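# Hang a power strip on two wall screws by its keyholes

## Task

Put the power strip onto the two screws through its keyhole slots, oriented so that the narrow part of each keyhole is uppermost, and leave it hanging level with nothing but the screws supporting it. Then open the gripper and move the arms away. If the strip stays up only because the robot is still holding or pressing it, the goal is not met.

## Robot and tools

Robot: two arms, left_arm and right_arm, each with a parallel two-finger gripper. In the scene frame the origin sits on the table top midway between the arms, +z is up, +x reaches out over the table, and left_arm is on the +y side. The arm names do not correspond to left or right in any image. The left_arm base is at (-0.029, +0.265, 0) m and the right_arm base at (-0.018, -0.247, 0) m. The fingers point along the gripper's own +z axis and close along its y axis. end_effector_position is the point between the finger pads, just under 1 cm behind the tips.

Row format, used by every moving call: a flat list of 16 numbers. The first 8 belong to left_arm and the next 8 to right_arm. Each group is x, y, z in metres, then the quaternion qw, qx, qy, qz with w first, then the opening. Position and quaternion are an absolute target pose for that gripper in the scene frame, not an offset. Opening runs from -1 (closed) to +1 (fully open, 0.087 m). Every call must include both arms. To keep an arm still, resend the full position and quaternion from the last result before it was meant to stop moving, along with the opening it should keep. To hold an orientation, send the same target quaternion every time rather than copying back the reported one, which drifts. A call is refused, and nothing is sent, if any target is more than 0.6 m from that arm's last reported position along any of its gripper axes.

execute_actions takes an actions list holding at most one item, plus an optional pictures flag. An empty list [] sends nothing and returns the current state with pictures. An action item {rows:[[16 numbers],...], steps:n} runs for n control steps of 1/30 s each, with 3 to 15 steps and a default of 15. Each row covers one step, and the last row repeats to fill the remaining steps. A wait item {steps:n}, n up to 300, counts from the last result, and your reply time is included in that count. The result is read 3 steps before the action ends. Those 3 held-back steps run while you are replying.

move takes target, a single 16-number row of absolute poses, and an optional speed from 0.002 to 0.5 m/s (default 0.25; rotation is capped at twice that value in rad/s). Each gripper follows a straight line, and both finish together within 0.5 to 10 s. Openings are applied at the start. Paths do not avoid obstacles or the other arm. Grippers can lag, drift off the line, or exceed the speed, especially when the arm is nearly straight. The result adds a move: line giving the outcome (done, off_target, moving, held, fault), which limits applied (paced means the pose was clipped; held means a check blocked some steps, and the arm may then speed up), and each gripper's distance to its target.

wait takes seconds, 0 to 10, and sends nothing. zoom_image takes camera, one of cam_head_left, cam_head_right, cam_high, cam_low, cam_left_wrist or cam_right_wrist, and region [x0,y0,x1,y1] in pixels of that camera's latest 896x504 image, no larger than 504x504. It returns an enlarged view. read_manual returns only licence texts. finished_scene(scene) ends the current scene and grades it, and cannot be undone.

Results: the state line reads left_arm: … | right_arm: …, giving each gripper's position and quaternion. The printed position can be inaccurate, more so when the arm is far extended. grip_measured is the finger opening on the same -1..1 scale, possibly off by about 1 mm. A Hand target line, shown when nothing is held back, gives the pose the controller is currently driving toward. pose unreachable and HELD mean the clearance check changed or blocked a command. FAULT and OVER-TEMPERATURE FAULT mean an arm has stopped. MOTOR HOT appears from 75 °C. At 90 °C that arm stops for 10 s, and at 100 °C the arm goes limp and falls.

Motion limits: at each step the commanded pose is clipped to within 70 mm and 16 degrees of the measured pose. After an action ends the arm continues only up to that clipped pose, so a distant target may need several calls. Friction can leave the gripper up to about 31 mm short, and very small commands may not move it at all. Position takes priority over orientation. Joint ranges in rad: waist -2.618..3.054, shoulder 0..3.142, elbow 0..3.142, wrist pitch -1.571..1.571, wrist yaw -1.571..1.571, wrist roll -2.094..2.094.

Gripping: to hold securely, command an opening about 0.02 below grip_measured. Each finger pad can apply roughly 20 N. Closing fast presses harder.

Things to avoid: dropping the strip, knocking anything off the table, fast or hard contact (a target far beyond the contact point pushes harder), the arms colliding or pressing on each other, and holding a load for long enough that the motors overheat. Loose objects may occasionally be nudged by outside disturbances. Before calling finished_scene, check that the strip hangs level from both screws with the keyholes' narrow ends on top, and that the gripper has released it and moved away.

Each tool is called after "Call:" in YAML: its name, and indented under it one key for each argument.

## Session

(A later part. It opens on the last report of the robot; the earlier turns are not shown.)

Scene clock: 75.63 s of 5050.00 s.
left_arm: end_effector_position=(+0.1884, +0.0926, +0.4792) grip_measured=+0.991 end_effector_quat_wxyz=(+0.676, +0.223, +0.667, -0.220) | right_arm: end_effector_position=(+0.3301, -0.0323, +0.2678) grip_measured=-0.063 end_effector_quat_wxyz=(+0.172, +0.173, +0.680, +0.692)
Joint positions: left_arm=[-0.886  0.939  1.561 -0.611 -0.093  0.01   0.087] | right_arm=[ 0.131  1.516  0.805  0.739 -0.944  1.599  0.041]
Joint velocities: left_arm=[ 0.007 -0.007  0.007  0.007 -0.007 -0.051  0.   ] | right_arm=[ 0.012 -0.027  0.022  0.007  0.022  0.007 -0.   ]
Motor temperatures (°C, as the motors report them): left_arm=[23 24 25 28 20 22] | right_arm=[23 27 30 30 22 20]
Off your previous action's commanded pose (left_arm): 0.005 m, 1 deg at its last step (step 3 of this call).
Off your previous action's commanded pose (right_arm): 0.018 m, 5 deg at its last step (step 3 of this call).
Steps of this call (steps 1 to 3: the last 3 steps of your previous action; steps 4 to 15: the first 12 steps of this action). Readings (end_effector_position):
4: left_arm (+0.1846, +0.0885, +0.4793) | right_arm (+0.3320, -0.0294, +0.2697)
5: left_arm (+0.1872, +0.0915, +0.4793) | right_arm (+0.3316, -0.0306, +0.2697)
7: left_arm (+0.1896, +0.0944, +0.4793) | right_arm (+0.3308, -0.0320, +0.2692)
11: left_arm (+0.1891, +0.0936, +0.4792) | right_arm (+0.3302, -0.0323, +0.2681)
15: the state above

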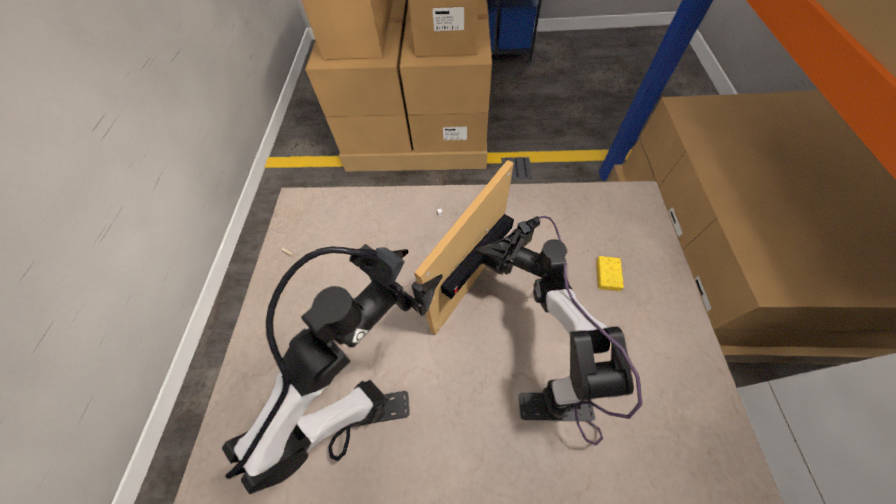

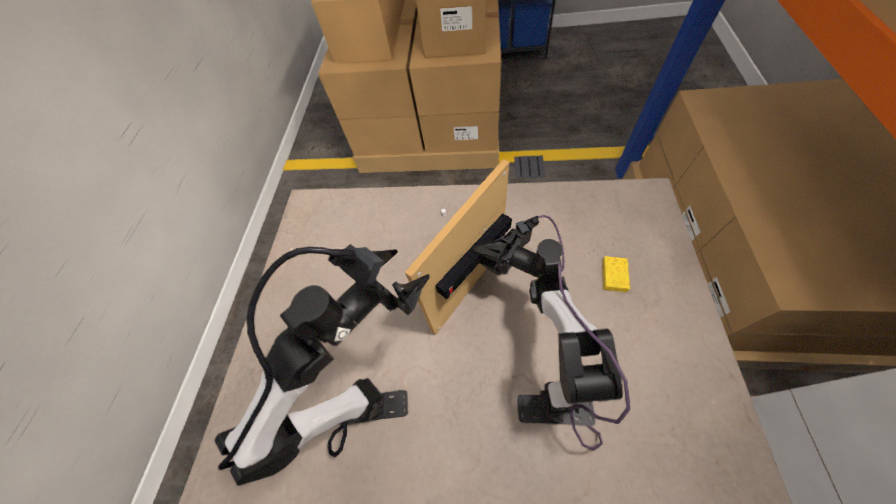

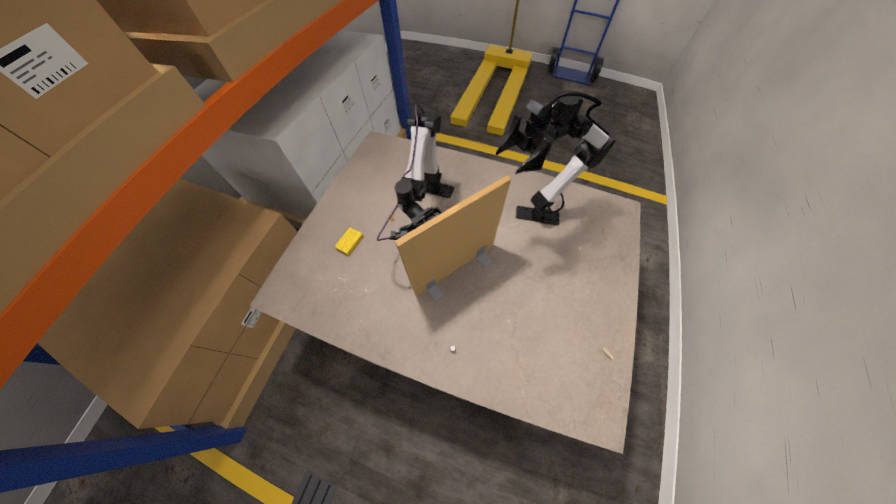

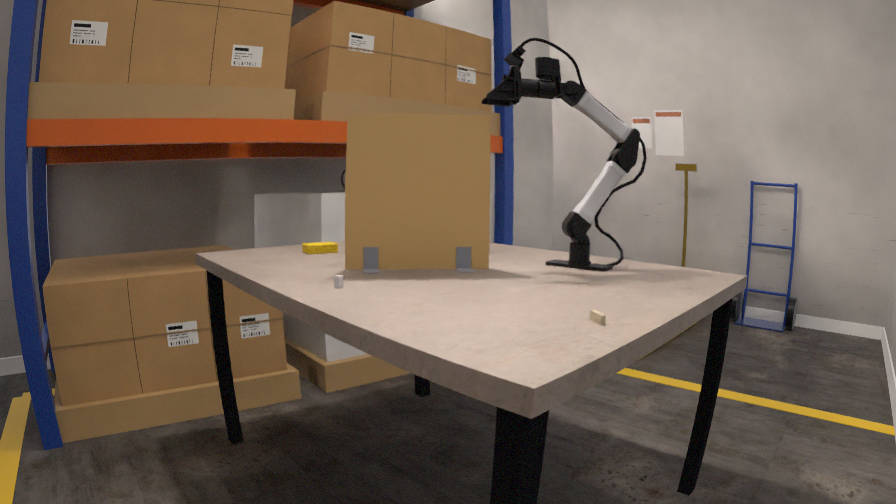

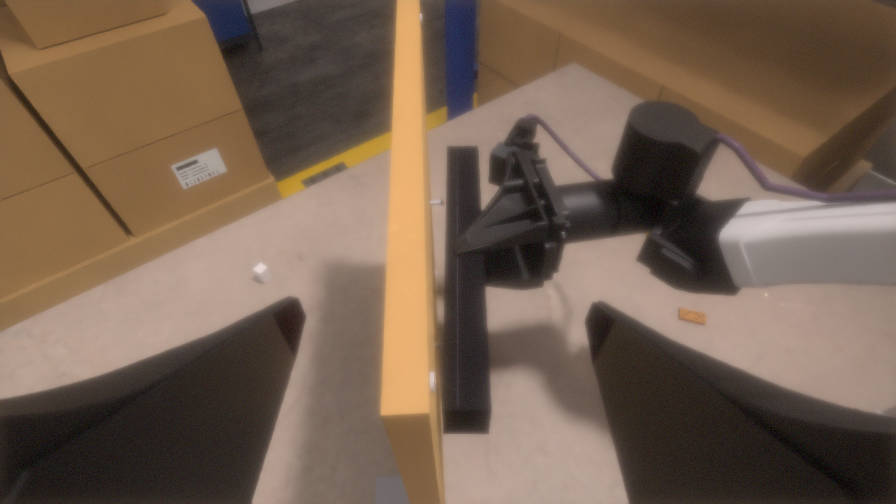

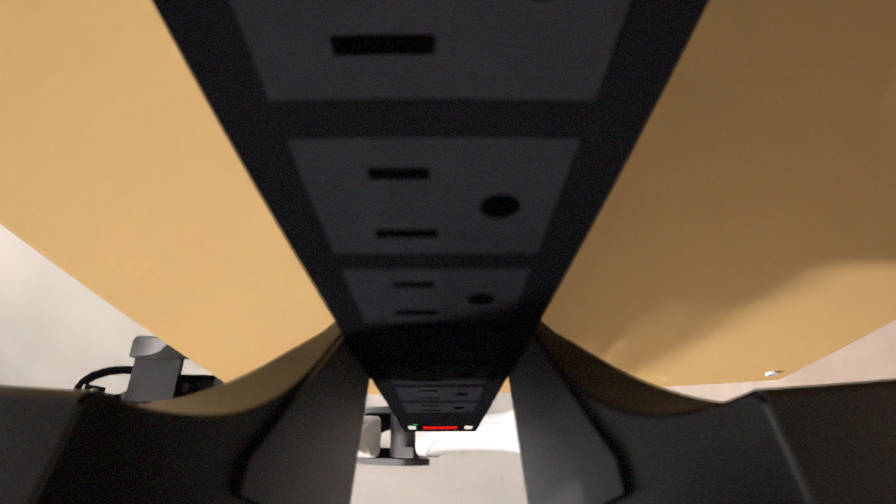

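Far end now ~3 mm lower; retry.

Call:
execute_actions:
  actions:
    - {"rows":[[0.19,0.09,0.48,0.671,0.224,0.671,-0.224,1,0.338,-0.022,0.285,0.19,0.14,0.672,0.703,-0.3]],"steps":15}
  pictures: true

Scene clock: 76.13 s of 5050.00 s.
left_arm: end_effector_position=(+0.1878, +0.0919, +0.4792) grip_measured=+0.991 end_effector_quat_wxyz=(+0.676, +0.225, +0.666, -0.221) | right_arm: end_effector_position=(+0.3324, -0.0292, +0.2673) grip_measured=-0.063 end_effector_quat_wxyz=(+0.165, +0.168, +0.682, +0.693)
Joint positions: left_arm=[-0.886  0.939  1.561 -0.611 -0.087  0.01   0.087] | right_arm=[ 0.136  1.538  0.825  0.738 -0.956  1.599  0.041]
Joint velocities: left_arm=[-0.002 -0.002 -0.007 -0.066  0.007  0.007 -0.001] | right_arm=[ 0.007 -0.012 -0.012 -0.051  0.007 -0.066 -0.   ]
Motor temperatures (°C, as the motors report them): left_arm=[23 24 25 28 20 22] | right_arm=[23 27 31 29 22 20]
Off your previous action's commanded pose (left_arm): 0.003 m, 1 deg at its last step (step 3 of this call).
Off your previous action's commanded pose (right_arm): 0.019 m, 4 deg at its last step (step 3 of this call).
Steps of this call (steps 1 to 3: the last 3 steps of your previous action; steps 4 to 15: the first 12 steps of this action). Readings (end_effector_position):
4: left_arm (+0.1880, +0.0922, +0.4792) | right_arm (+0.3307, -0.0318, +0.2676)
5: left_arm (+0.1880, +0.0921, +0.4792) | right_arm (+0.3318, -0.0305, +0.2674)
7: left_arm (+0.1879, +0.0920, +0.4792) | right_arm (+0.3324, -0.0294, +0.2673)
11: left_arm (+0.1878, +0.0919, +0.4792) | right_arm (+0.3324, -0.0292, +0.2673)
15: the state above

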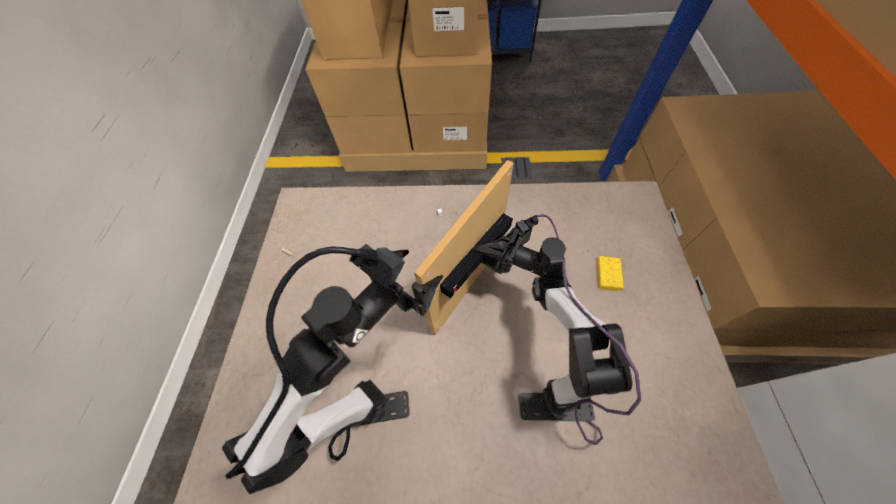

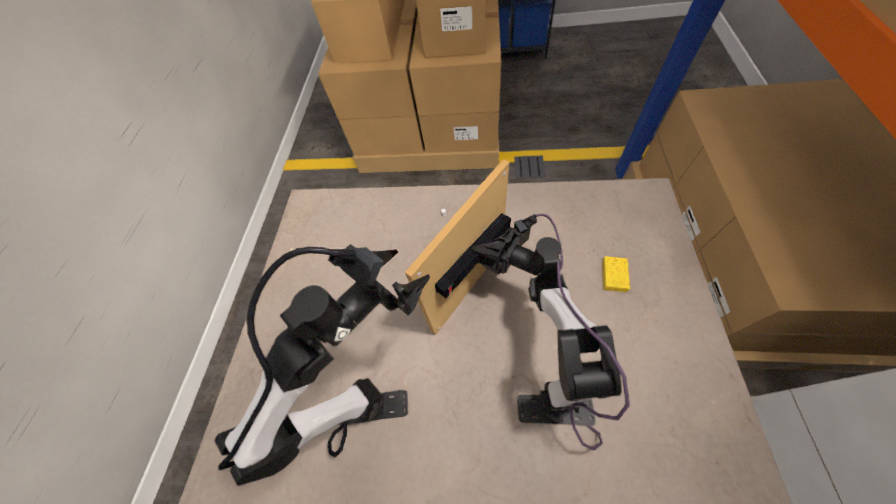

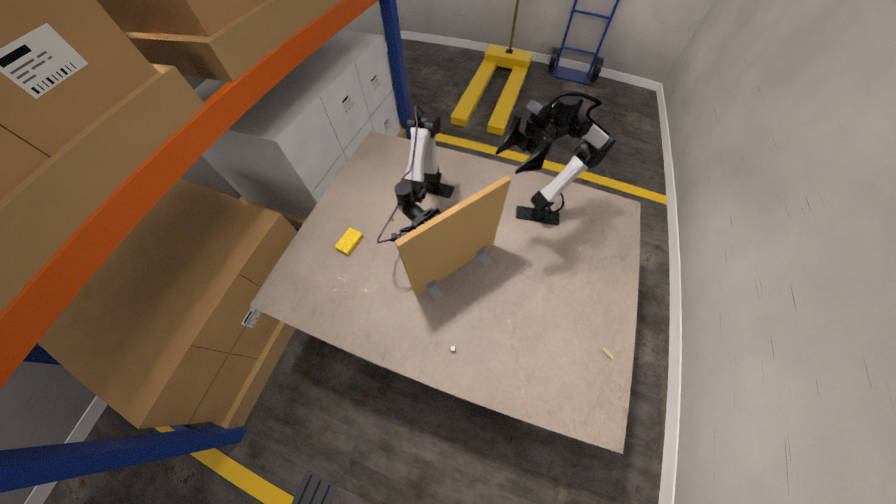

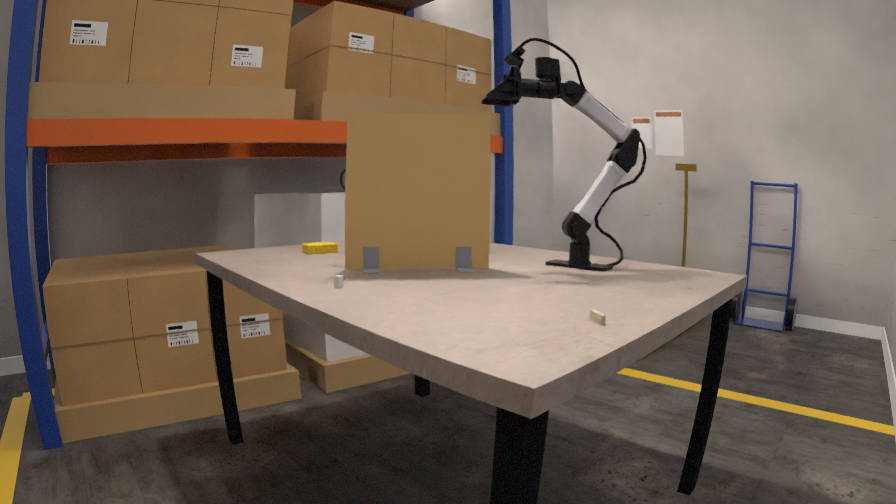

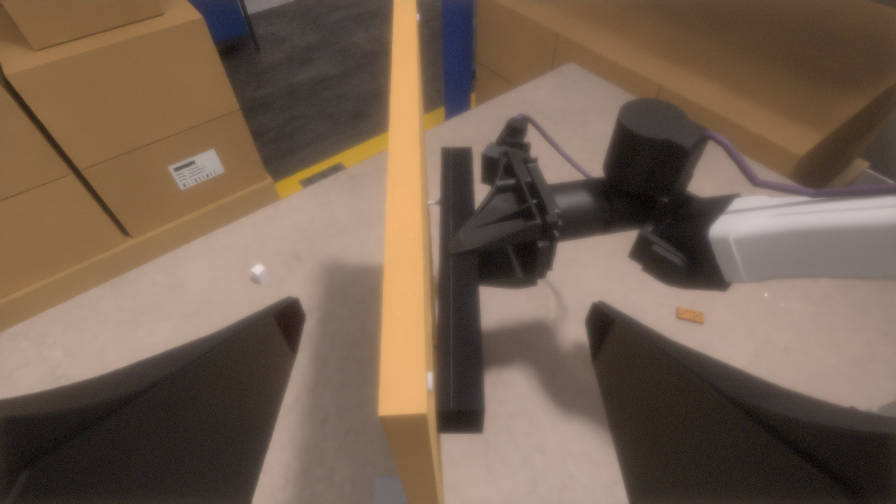

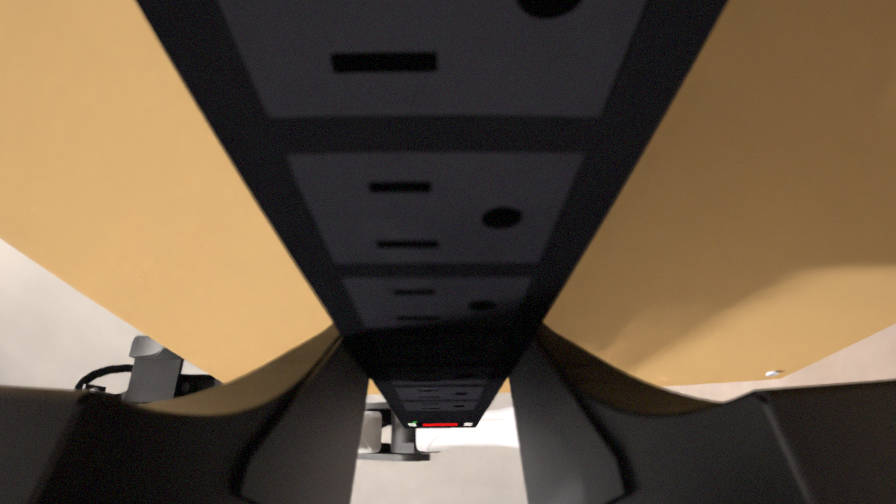

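Call:
execute_actions:
  actions:
    - {"rows":[[0.19,0.09,0.48,0.671,0.224,0.671,-0.224,1,0.326,-0.038,0.30,0.24,0.11,0.665,0.70,-0.3]],"steps":15}

Call:
execute_actions:
  actions:
    - {"rows":[[0.19,0.09,0.48,0.671,0.224,0.671,-0.224,1,0.338,-0.022,0.30,0.24,0.11,0.665,0.70,-0.3]],"steps":15}
  pictures: true

Scene clock: 76.63 s of 5050.00 s.
left_arm: end_effector_position=(+0.1878, +0.0918, +0.4792) grip_measured=+0.991 end_effector_quat_wxyz=(+0.676, +0.225, +0.666, -0.222) | right_arm: end_effector_position=(+0.3296, -0.0330, +0.2752) grip_measured=-0.062 end_effector_quat_wxyz=(+0.201, +0.139, +0.683, +0.689)
Joint positions: left_arm=[-0.886  0.939  1.561 -0.611 -0.087  0.01   0.087] | right_arm=[ 0.127  1.504  0.825  0.73  -0.954  1.529  0.041]
Joint velocities: left_arm=[ 0.002 -0.012 -0.007 -0.125 -0.007 -0.051 -0.   ] | right_arm=[-0.017 -0.002  0.007 -0.066  0.007 -0.051  0.   ]
Motor temperatures (°C, as the motors report them): left_arm=[23 24 25 28 20 22] | right_arm=[23 27 31 30 22 20]
Off your previous action's commanded pose (left_arm): 0.003 m, 1 deg at its last step (step 3 of this call).
Off your previous action's commanded pose (right_arm): 0.020 m, 5 deg at its last step (step 3 of this call).
Steps of this call (steps 1 to 3: the last 3 steps of your previous action; steps 4 to 15: the first 12 steps of this action). Readings (end_effector_position):
4: left_arm (+0.1878, +0.0918, +0.4792) | right_arm (+0.3321, -0.0298, +0.2687)
5: left_arm (+0.1878, +0.0918, +0.4792) | right_arm (+0.3316, -0.0303, +0.2700)
7: left_arm (+0.1878, +0.0918, +0.4792) | right_arm (+0.3303, -0.0319, +0.2735)
11: left_arm (+0.1878, +0.0918, +0.4792) | right_arm (+0.3297, -0.0330, +0.2753)
15: the state above

Scene clock: 77.13 s of 5050.00 s.
left_arm: end_effector_position=(+0.1878, +0.0918, +0.4792) grip_measured=+0.991 end_effector_quat_wxyz=(+0.676, +0.225, +0.666, -0.222) | right_arm: end_effector_position=(+0.3314, -0.0297, +0.2739) grip_measured=-0.062 end_effector_quat_wxyz=(+0.202, +0.145, +0.682, +0.688)
Joint positions: left_arm=[-0.886  0.939  1.561 -0.611 -0.087  0.01   0.087] | right_arm=[ 0.139  1.509  0.825  0.73  -0.933  1.532  0.041]
Joint velocities: left_arm=[-0.002  0.002  0.007 -0.051  0.037  0.051  0.001] | right_arm=[-0.027  0.002 -0.002 -0.051  0.022 -0.051 -0.001]
Motor temperatures (°C, as the motors report them): left_arm=[23 24 25 28 20 22] | right_arm=[23 27 31 30 22 20]
Off your previous action's commanded pose (left_arm): 0.003 m, 1 deg at its last step (step 3 of this call).
Off your previous action's commanded pose (right_arm): 0.026 m, 6 deg at its last step (step 3 of this call).
Steps of this call (steps 1 to 3: the last 3 steps of your previous action; steps 4 to 15: the first 12 steps of this action). Readings (end_effector_position):
4: left_arm (+0.1878, +0.0918, +0.4792) | right_arm (+0.3297, -0.0322, +0.2749)
5: left_arm (+0.1878, +0.0918, +0.4792) | right_arm (+0.3302, -0.0308, +0.2742)
7: left_arm (+0.1878, +0.0918, +0.4792) | right_arm (+0.3313, -0.0298, +0.2739)
11: left_arm (+0.1878, +0.0918, +0.4792) | right_arm (+0.3314, -0.0297, +0.2739)
15: the state above

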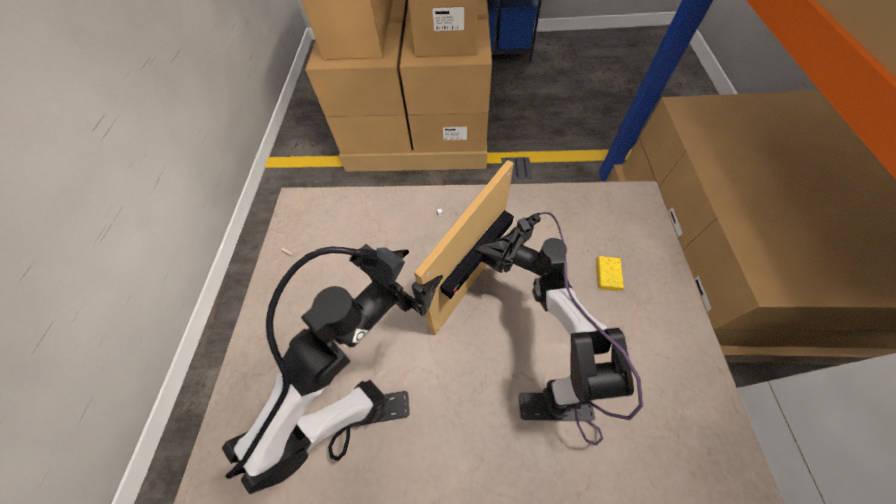

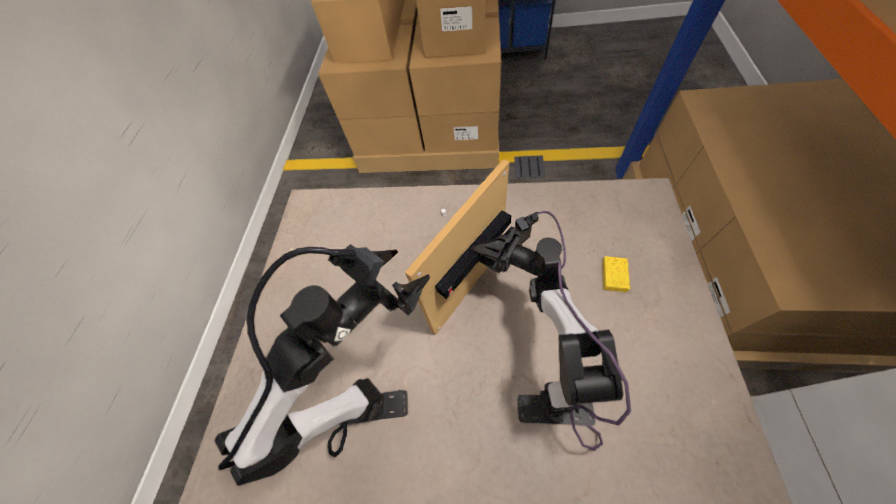

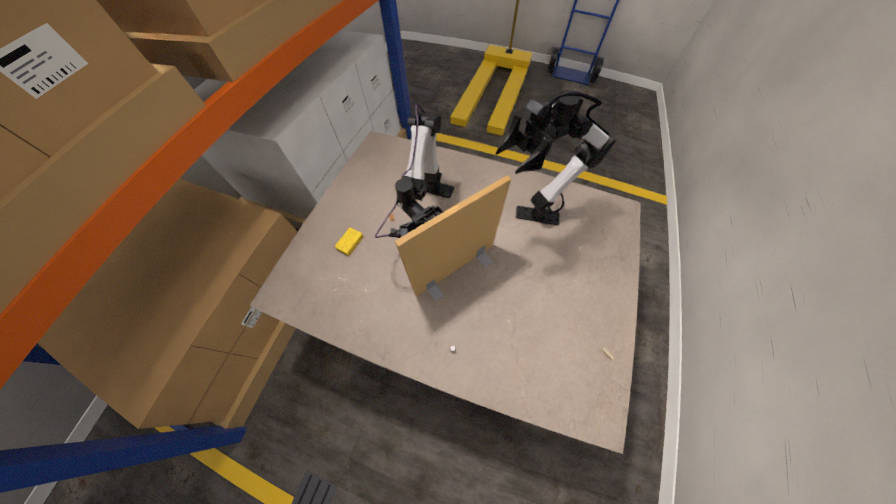

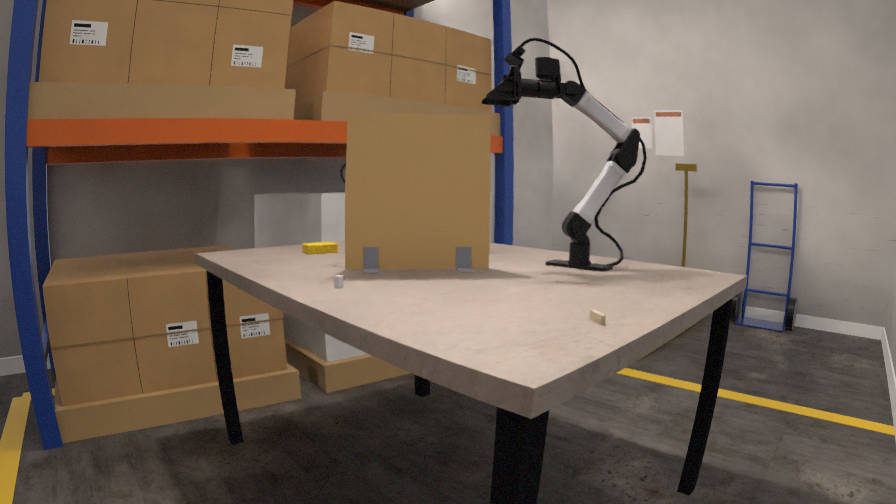

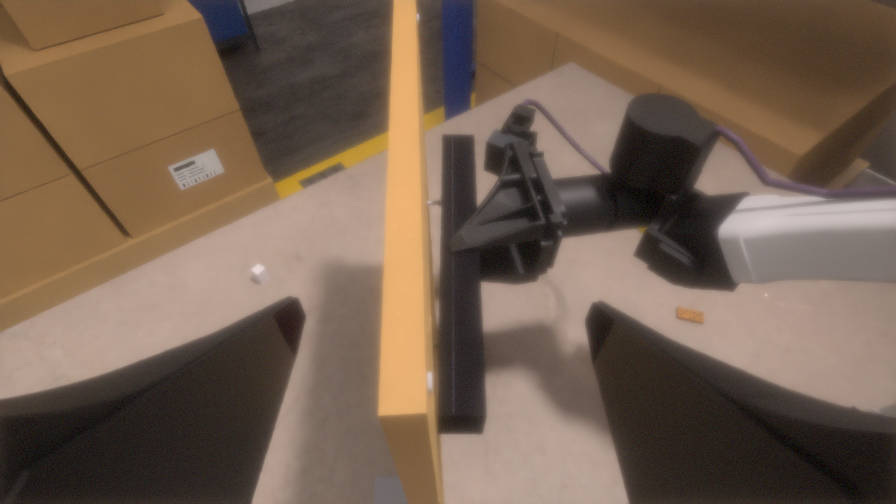

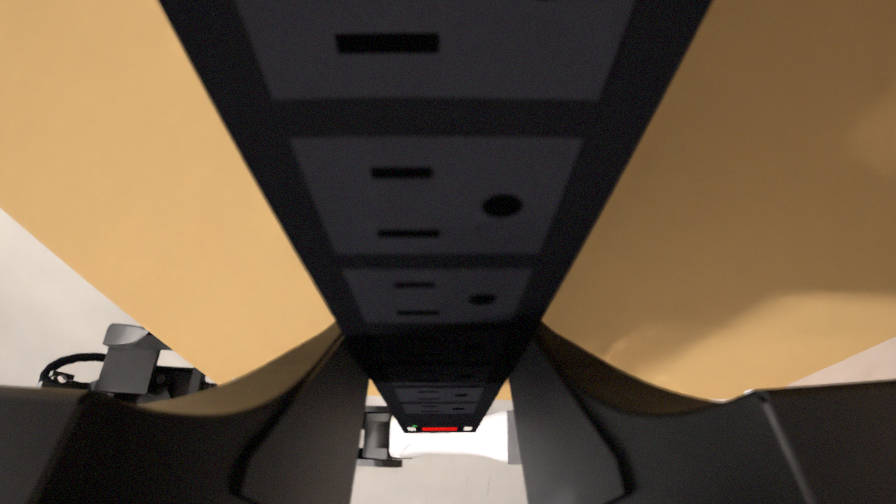

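Call:
execute_actions:
  actions:
    - {"rows":[[0.19,0.09,0.48,0.671,0.224,0.671,-0.224,1,0.338,-0.022,0.294,0.21,0.115,0.668,0.704,-0.3]],"steps":15}

Call:
execute_actions:
  actions:
    - {"rows":[[0.19,0.09,0.48,0.671,0.224,0.671,-0.224,1,0.338,-0.022,0.288,0.195,0.13,0.668,0.706,-0.3]],"steps":15}
  pictures: true

Scene clock: 77.63 s of 5050.00 s.
left_arm: end_effector_position=(+0.1878, +0.0918, +0.4792) grip_measured=+0.991 end_effector_quat_wxyz=(+0.676, +0.225, +0.666, -0.222) | right_arm: end_effector_position=(+0.3316, -0.0288, +0.2735) grip_measured=-0.062 end_effector_quat_wxyz=(+0.189, +0.137, +0.683, +0.692)
Joint positions: left_arm=[-0.886  0.939  1.561 -0.611 -0.087  0.01   0.087] | right_arm=[ 0.135  1.532  0.842  0.739 -0.967  1.543  0.041]
Joint velocities: left_arm=[-0.002 -0.022  0.007  0.007  0.007  0.007 -0.   ] | right_arm=[-0.002 -0.002  0.012  0.022 -0.007 -0.066  0.   ]
Motor temperatures (°C, as the motors report them): left_arm=[23 24 25 28 20 22] | right_arm=[23 27 31 30 22 20]
Off your previous action's commanded pose (left_arm): 0.003 m, 1 deg at its last step (step 3 of this call).
Off your previous action's commanded pose (right_arm): 0.028 m, 6 deg at its last step (step 3 of this call).
Steps of this call (steps 1 to 3: the last 3 steps of your previous action; steps 4 to 15: the first 12 steps of this action). Readings (end_effector_position):
4: left_arm (+0.1878, +0.0918, +0.4792) | right_arm (+0.3316, -0.0294, +0.2736)
5: left_arm (+0.1878, +0.0918, +0.4792) | right_arm (+0.3317, -0.0290, +0.2736)
7: left_arm (+0.1878, +0.0918, +0.4792) | right_arm (+0.3316, -0.0288, +0.2736)
11: left_arm (+0.1878, +0.0918, +0.4792) | right_arm (+0.3316, -0.0287, +0.2735)
15: the state above

Scene clock: 78.13 s of 5050.00 s.
left_arm: end_effector_position=(+0.1878, +0.0918, +0.4792) grip_measured=+0.991 end_effector_quat_wxyz=(+0.676, +0.225, +0.666, -0.222) | right_arm: end_effector_position=(+0.3315, -0.0287, +0.2736) grip_measured=-0.062 end_effector_quat_wxyz=(+0.185, +0.135, +0.682, +0.695)
Joint positions: left_arm=[-0.886  0.939  1.561 -0.611 -0.087  0.01   0.087] | right_arm=[ 0.134  1.541  0.842  0.759 -0.976  1.556  0.041]
Joint velocities: left_arm=[ 0.017  0.007 -0.002  0.066 -0.051 -0.125  0.   ] | right_arm=[ 0.012  0.012 -0.002 -0.022 -0.007  0.037  0.   ]
Motor temperatures (°C, as the motors report them): left_arm=[23 24 25 28 20 22] | right_arm=[23 27 31 30 22 20]
Off your previous action's commanded pose (left_arm): 0.003 m, 1 deg at its last step (step 3 of this call).
Off your previous action's commanded pose (right_arm): 0.022 m, 4 deg at its last step (step 3 of this call).
Steps of this call (steps 1 to 3: the last 3 steps of your previous action; steps 4 to 15: the first 12 steps of this action). Readings (end_effector_position):
4: left_arm (+0.1878, +0.0918, +0.4792) | right_arm (+0.3316, -0.0287, +0.2733)
5: left_arm (+0.1878, +0.0918, +0.4792) | right_arm (+0.3317, -0.0287, +0.2733)
7: left_arm (+0.1878, +0.0918, +0.4792) | right_arm (+0.3316, -0.0287, +0.2734)
11: left_arm (+0.1878, +0.0918, +0.4792) | right_arm (+0.3316, -0.0287, +0.2734)
15: the state above

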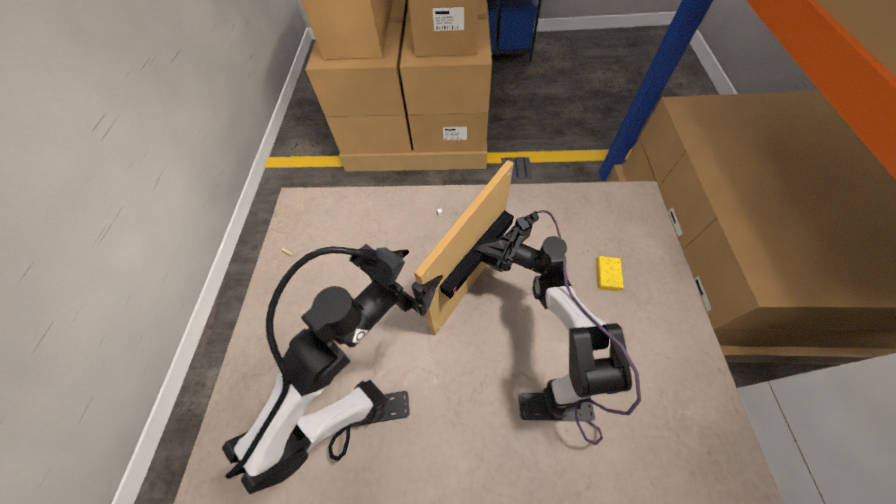

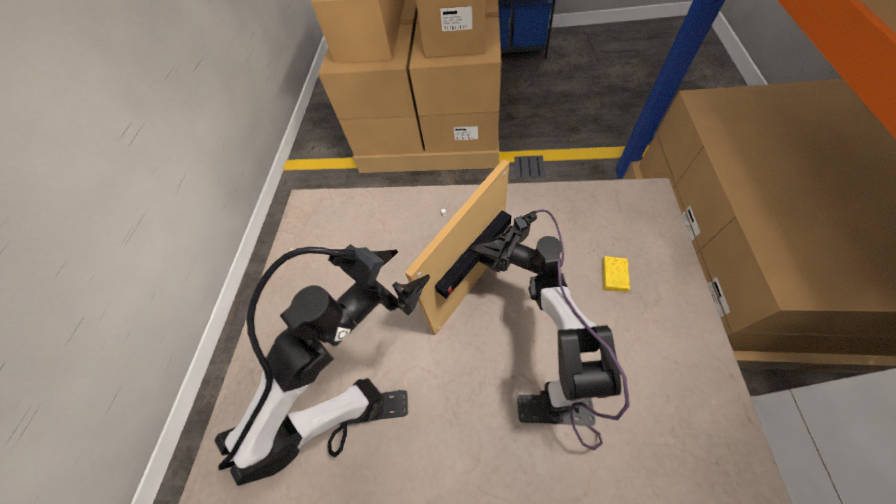

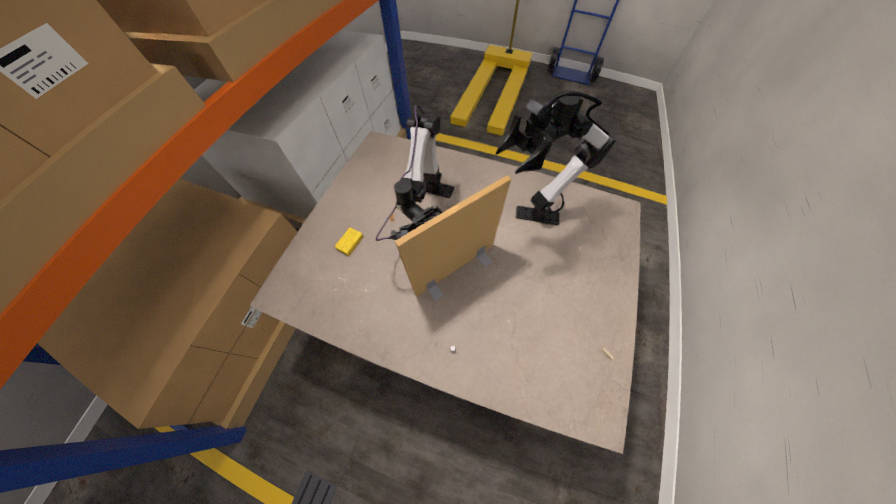

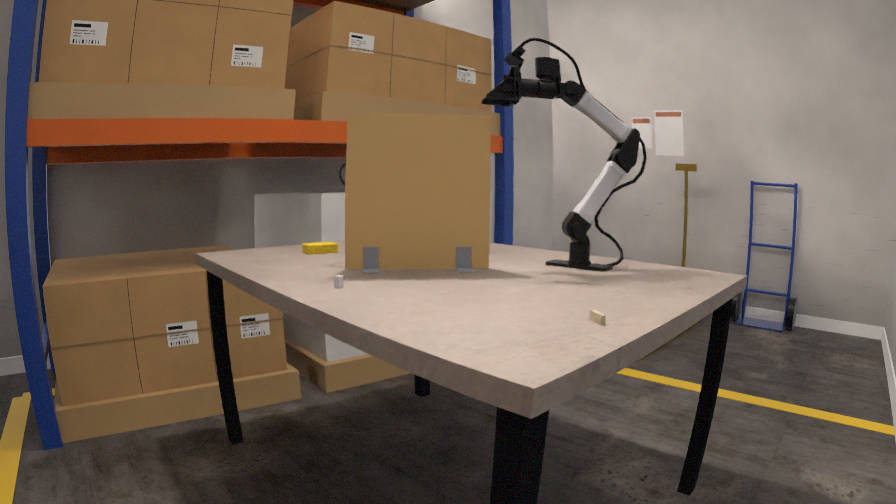

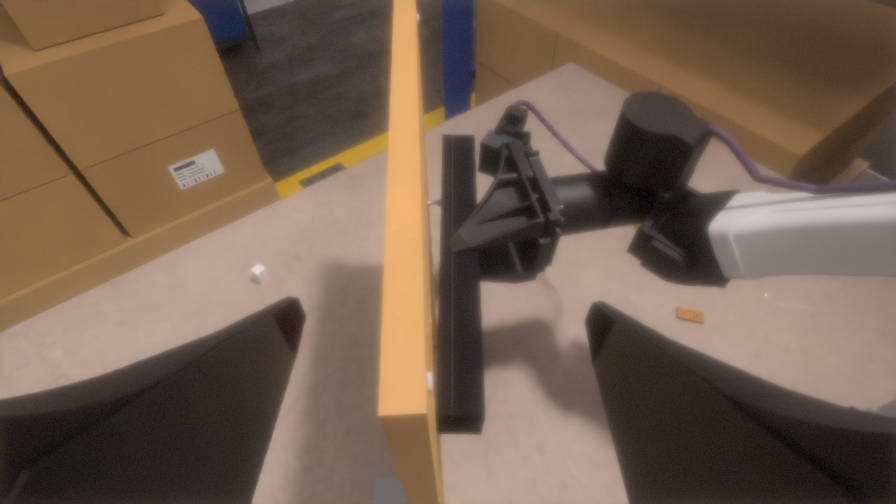

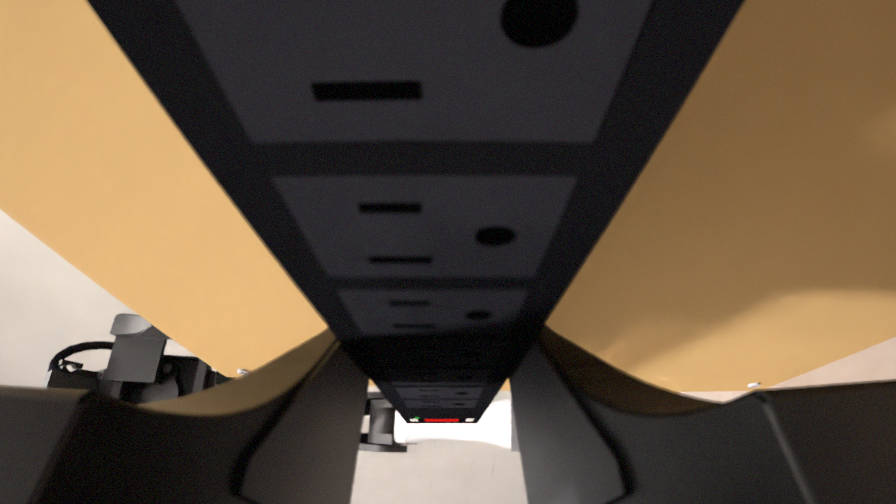

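Call:
execute_actions:
  actions:
    - {"rows":[[0.19,0.09,0.48,0.671,0.224,0.671,-0.224,1,0.326,-0.038,0.292,0.215,0.125,0.668,0.70,-0.3]],"steps":15}

Call:
execute_actions:
  actions:
    - {"rows":[[0.19,0.09,0.48,0.671,0.224,0.671,-0.224,1,0.338,-0.022,0.292,0.205,0.12,0.668,0.704,-0.3]],"steps":15}
  pictures: true

Scene clock: 78.63 s of 5050.00 s.
left_arm: end_effector_position=(+0.1878, +0.0918, +0.4792) grip_measured=+0.991 end_effector_quat_wxyz=(+0.676, +0.225, +0.666, -0.222) | right_arm: end_effector_position=(+0.3292, -0.0325, +0.2727) grip_measured=-0.062 end_effector_quat_wxyz=(+0.186, +0.143, +0.682, +0.692)
Joint positions: left_arm=[-0.886  0.939  1.561 -0.611 -0.087  0.01   0.087] | right_arm=[ 0.125  1.521  0.826  0.744 -0.973  1.556  0.041]
Joint velocities: left_arm=[-0.012  0.012 -0.017 -0.051  0.022 -0.037 -0.001] | right_arm=[-0.012 -0.002 -0.007  0.037 -0.037 -0.007  0.   ]
Motor temperatures (°C, as the motors report them): left_arm=[23 24 25 28 20 22] | right_arm=[23 27 31 30 22 20]
Off your previous action's commanded pose (left_arm): 0.003 m, 1 deg at its last step (step 3 of this call).
Off your previous action's commanded pose (right_arm): 0.017 m, 2 deg at its last step (step 3 of this call).
Steps of this call (steps 1 to 3: the last 3 steps of your previous action; steps 4 to 15: the first 12 steps of this action). Readings (end_effector_position):
4: left_arm (+0.1878, +0.0918, +0.4792) | right_arm (+0.3315, -0.0300, +0.2739)
5: left_arm (+0.1878, +0.0918, +0.4792) | right_arm (+0.3307, -0.0308, +0.2734)
7: left_arm (+0.1878, +0.0918, +0.4792) | right_arm (+0.3295, -0.0321, +0.2730)
11: left_arm (+0.1878, +0.0918, +0.4792) | right_arm (+0.3292, -0.0325, +0.2729)
15: the state above

Scene clock: 79.13 s of 5050.00 s.
left_arm: end_effector_position=(+0.1878, +0.0918, +0.4792) grip_measured=+0.991 end_effector_quat_wxyz=(+0.676, +0.225, +0.666, -0.222) | right_arm: end_effector_position=(+0.3322, -0.0290, +0.2708) grip_measured=-0.062 end_effector_quat_wxyz=(+0.177, +0.148, +0.683, +0.693)
Joint positions: left_arm=[-0.886  0.939  1.561 -0.611 -0.087  0.01   0.087] | right_arm=[ 0.134  1.54   0.839  0.744 -0.97   1.569  0.041]
Joint velocities: left_arm=[-0.002 -0.022  0.002 -0.022  0.081 -0.007 -0.002] | right_arm=[ 0.012  0.002  0.002 -0.037  0.022  0.022 -0.   ]
Motor temperatures (°C, as the motors report them): left_arm=[23 24 25 28 20 22] | right_arm=[23 27 31 30 22 20]
Off your previous action's commanded pose (left_arm): 0.003 m, 1 deg at its last step (step 3 of this call).
Off your previous action's commanded pose (right_arm): 0.020 m, 4 deg at its last step (step 3 of this call).
Steps of this call (steps 1 to 3: the last 3 steps of your previous action; steps 4 to 15: the first 12 steps of this action). Readings (end_effector_position):
4: left_arm (+0.1878, +0.0918, +0.4792) | right_arm (+0.3296, -0.0318, +0.2721)
5: left_arm (+0.1878, +0.0918, +0.4792) | right_arm (+0.3306, -0.0307, +0.2718)
7: left_arm (+0.1878, +0.0918, +0.4792) | right_arm (+0.3322, -0.0291, +0.2709)
11: left_arm (+0.1878, +0.0918, +0.4792) | right_arm (+0.3322, -0.0290, +0.2708)
15: the state above

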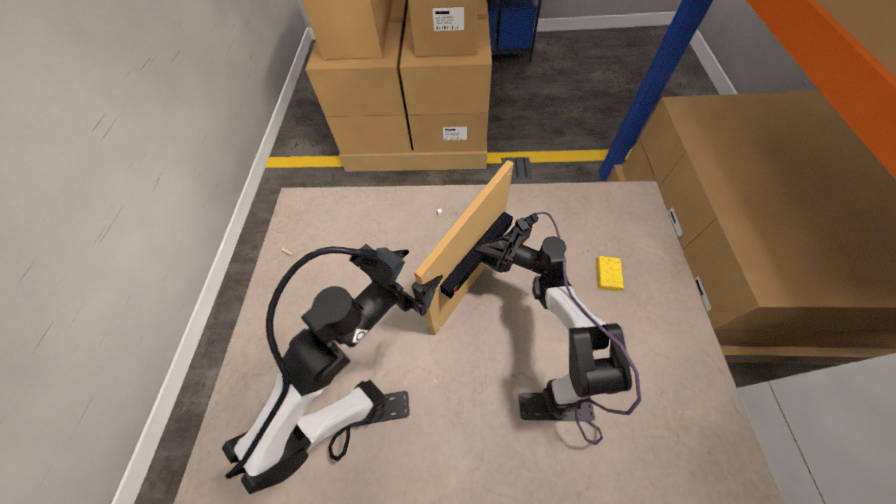

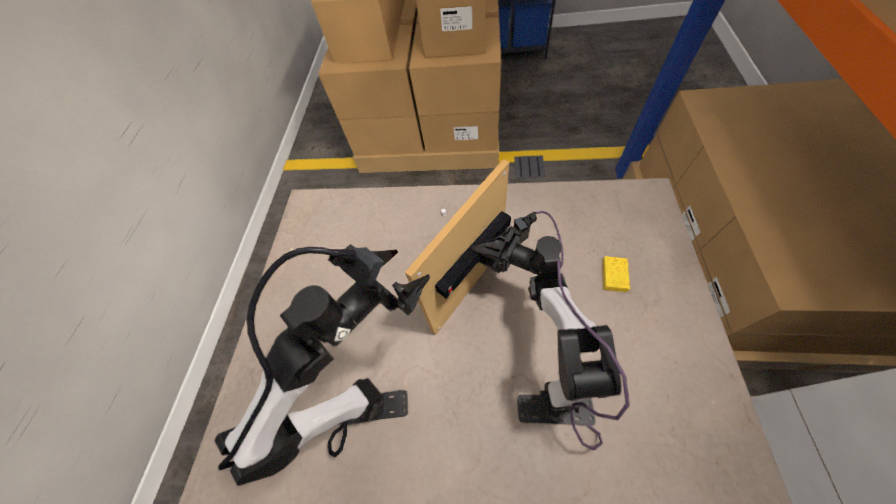

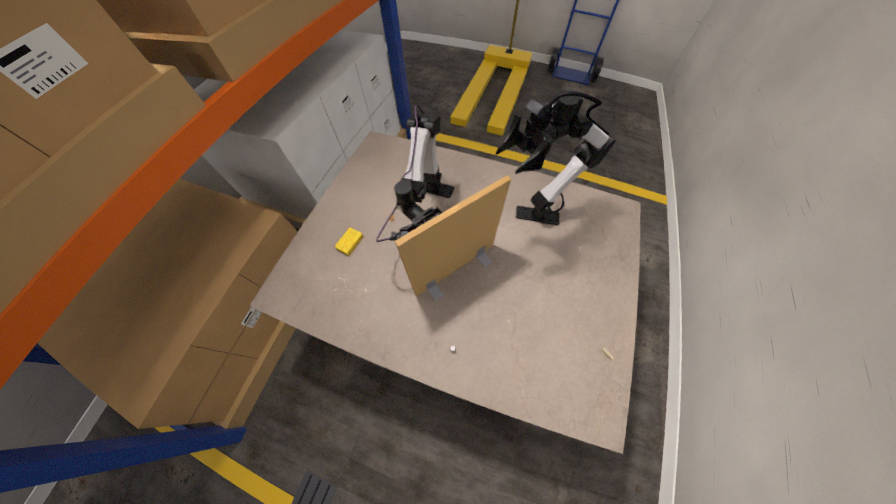

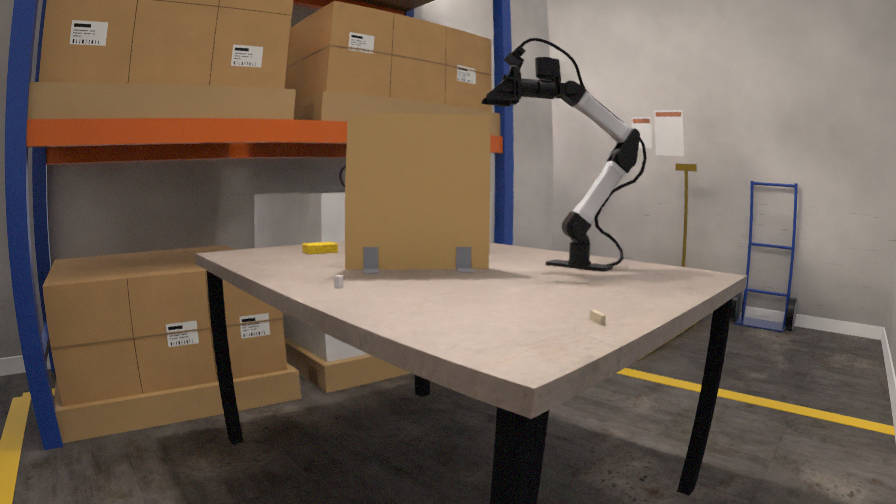

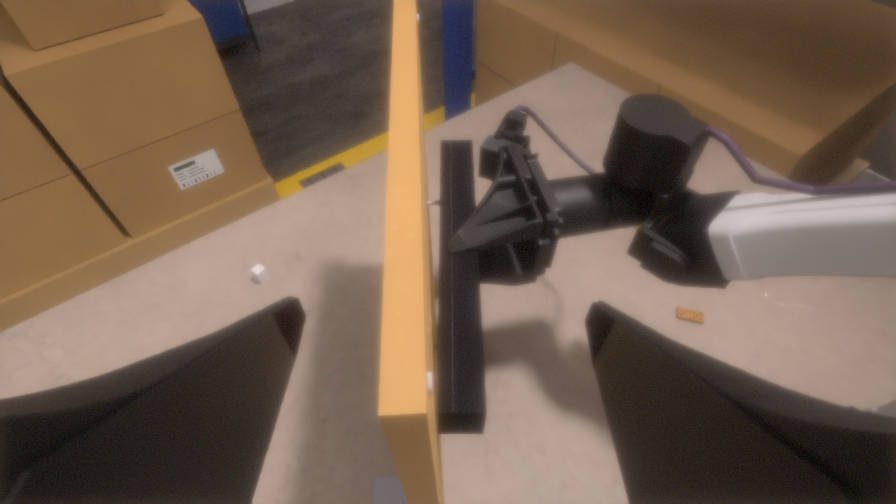

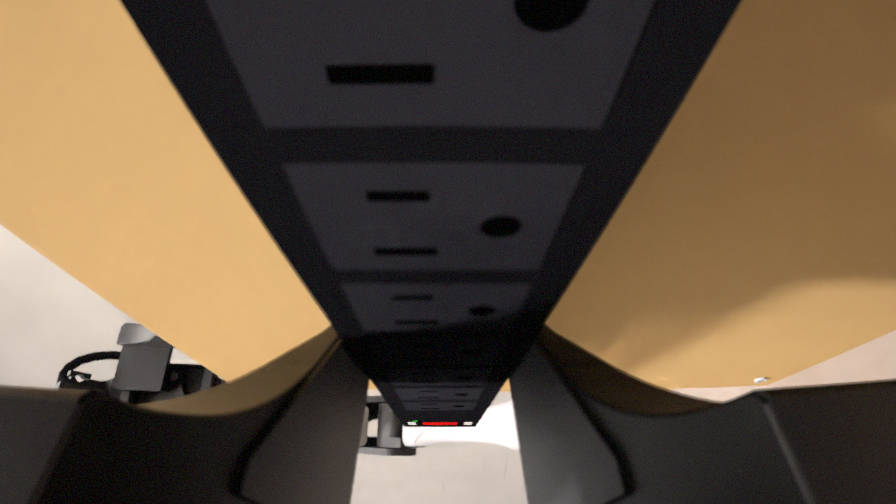

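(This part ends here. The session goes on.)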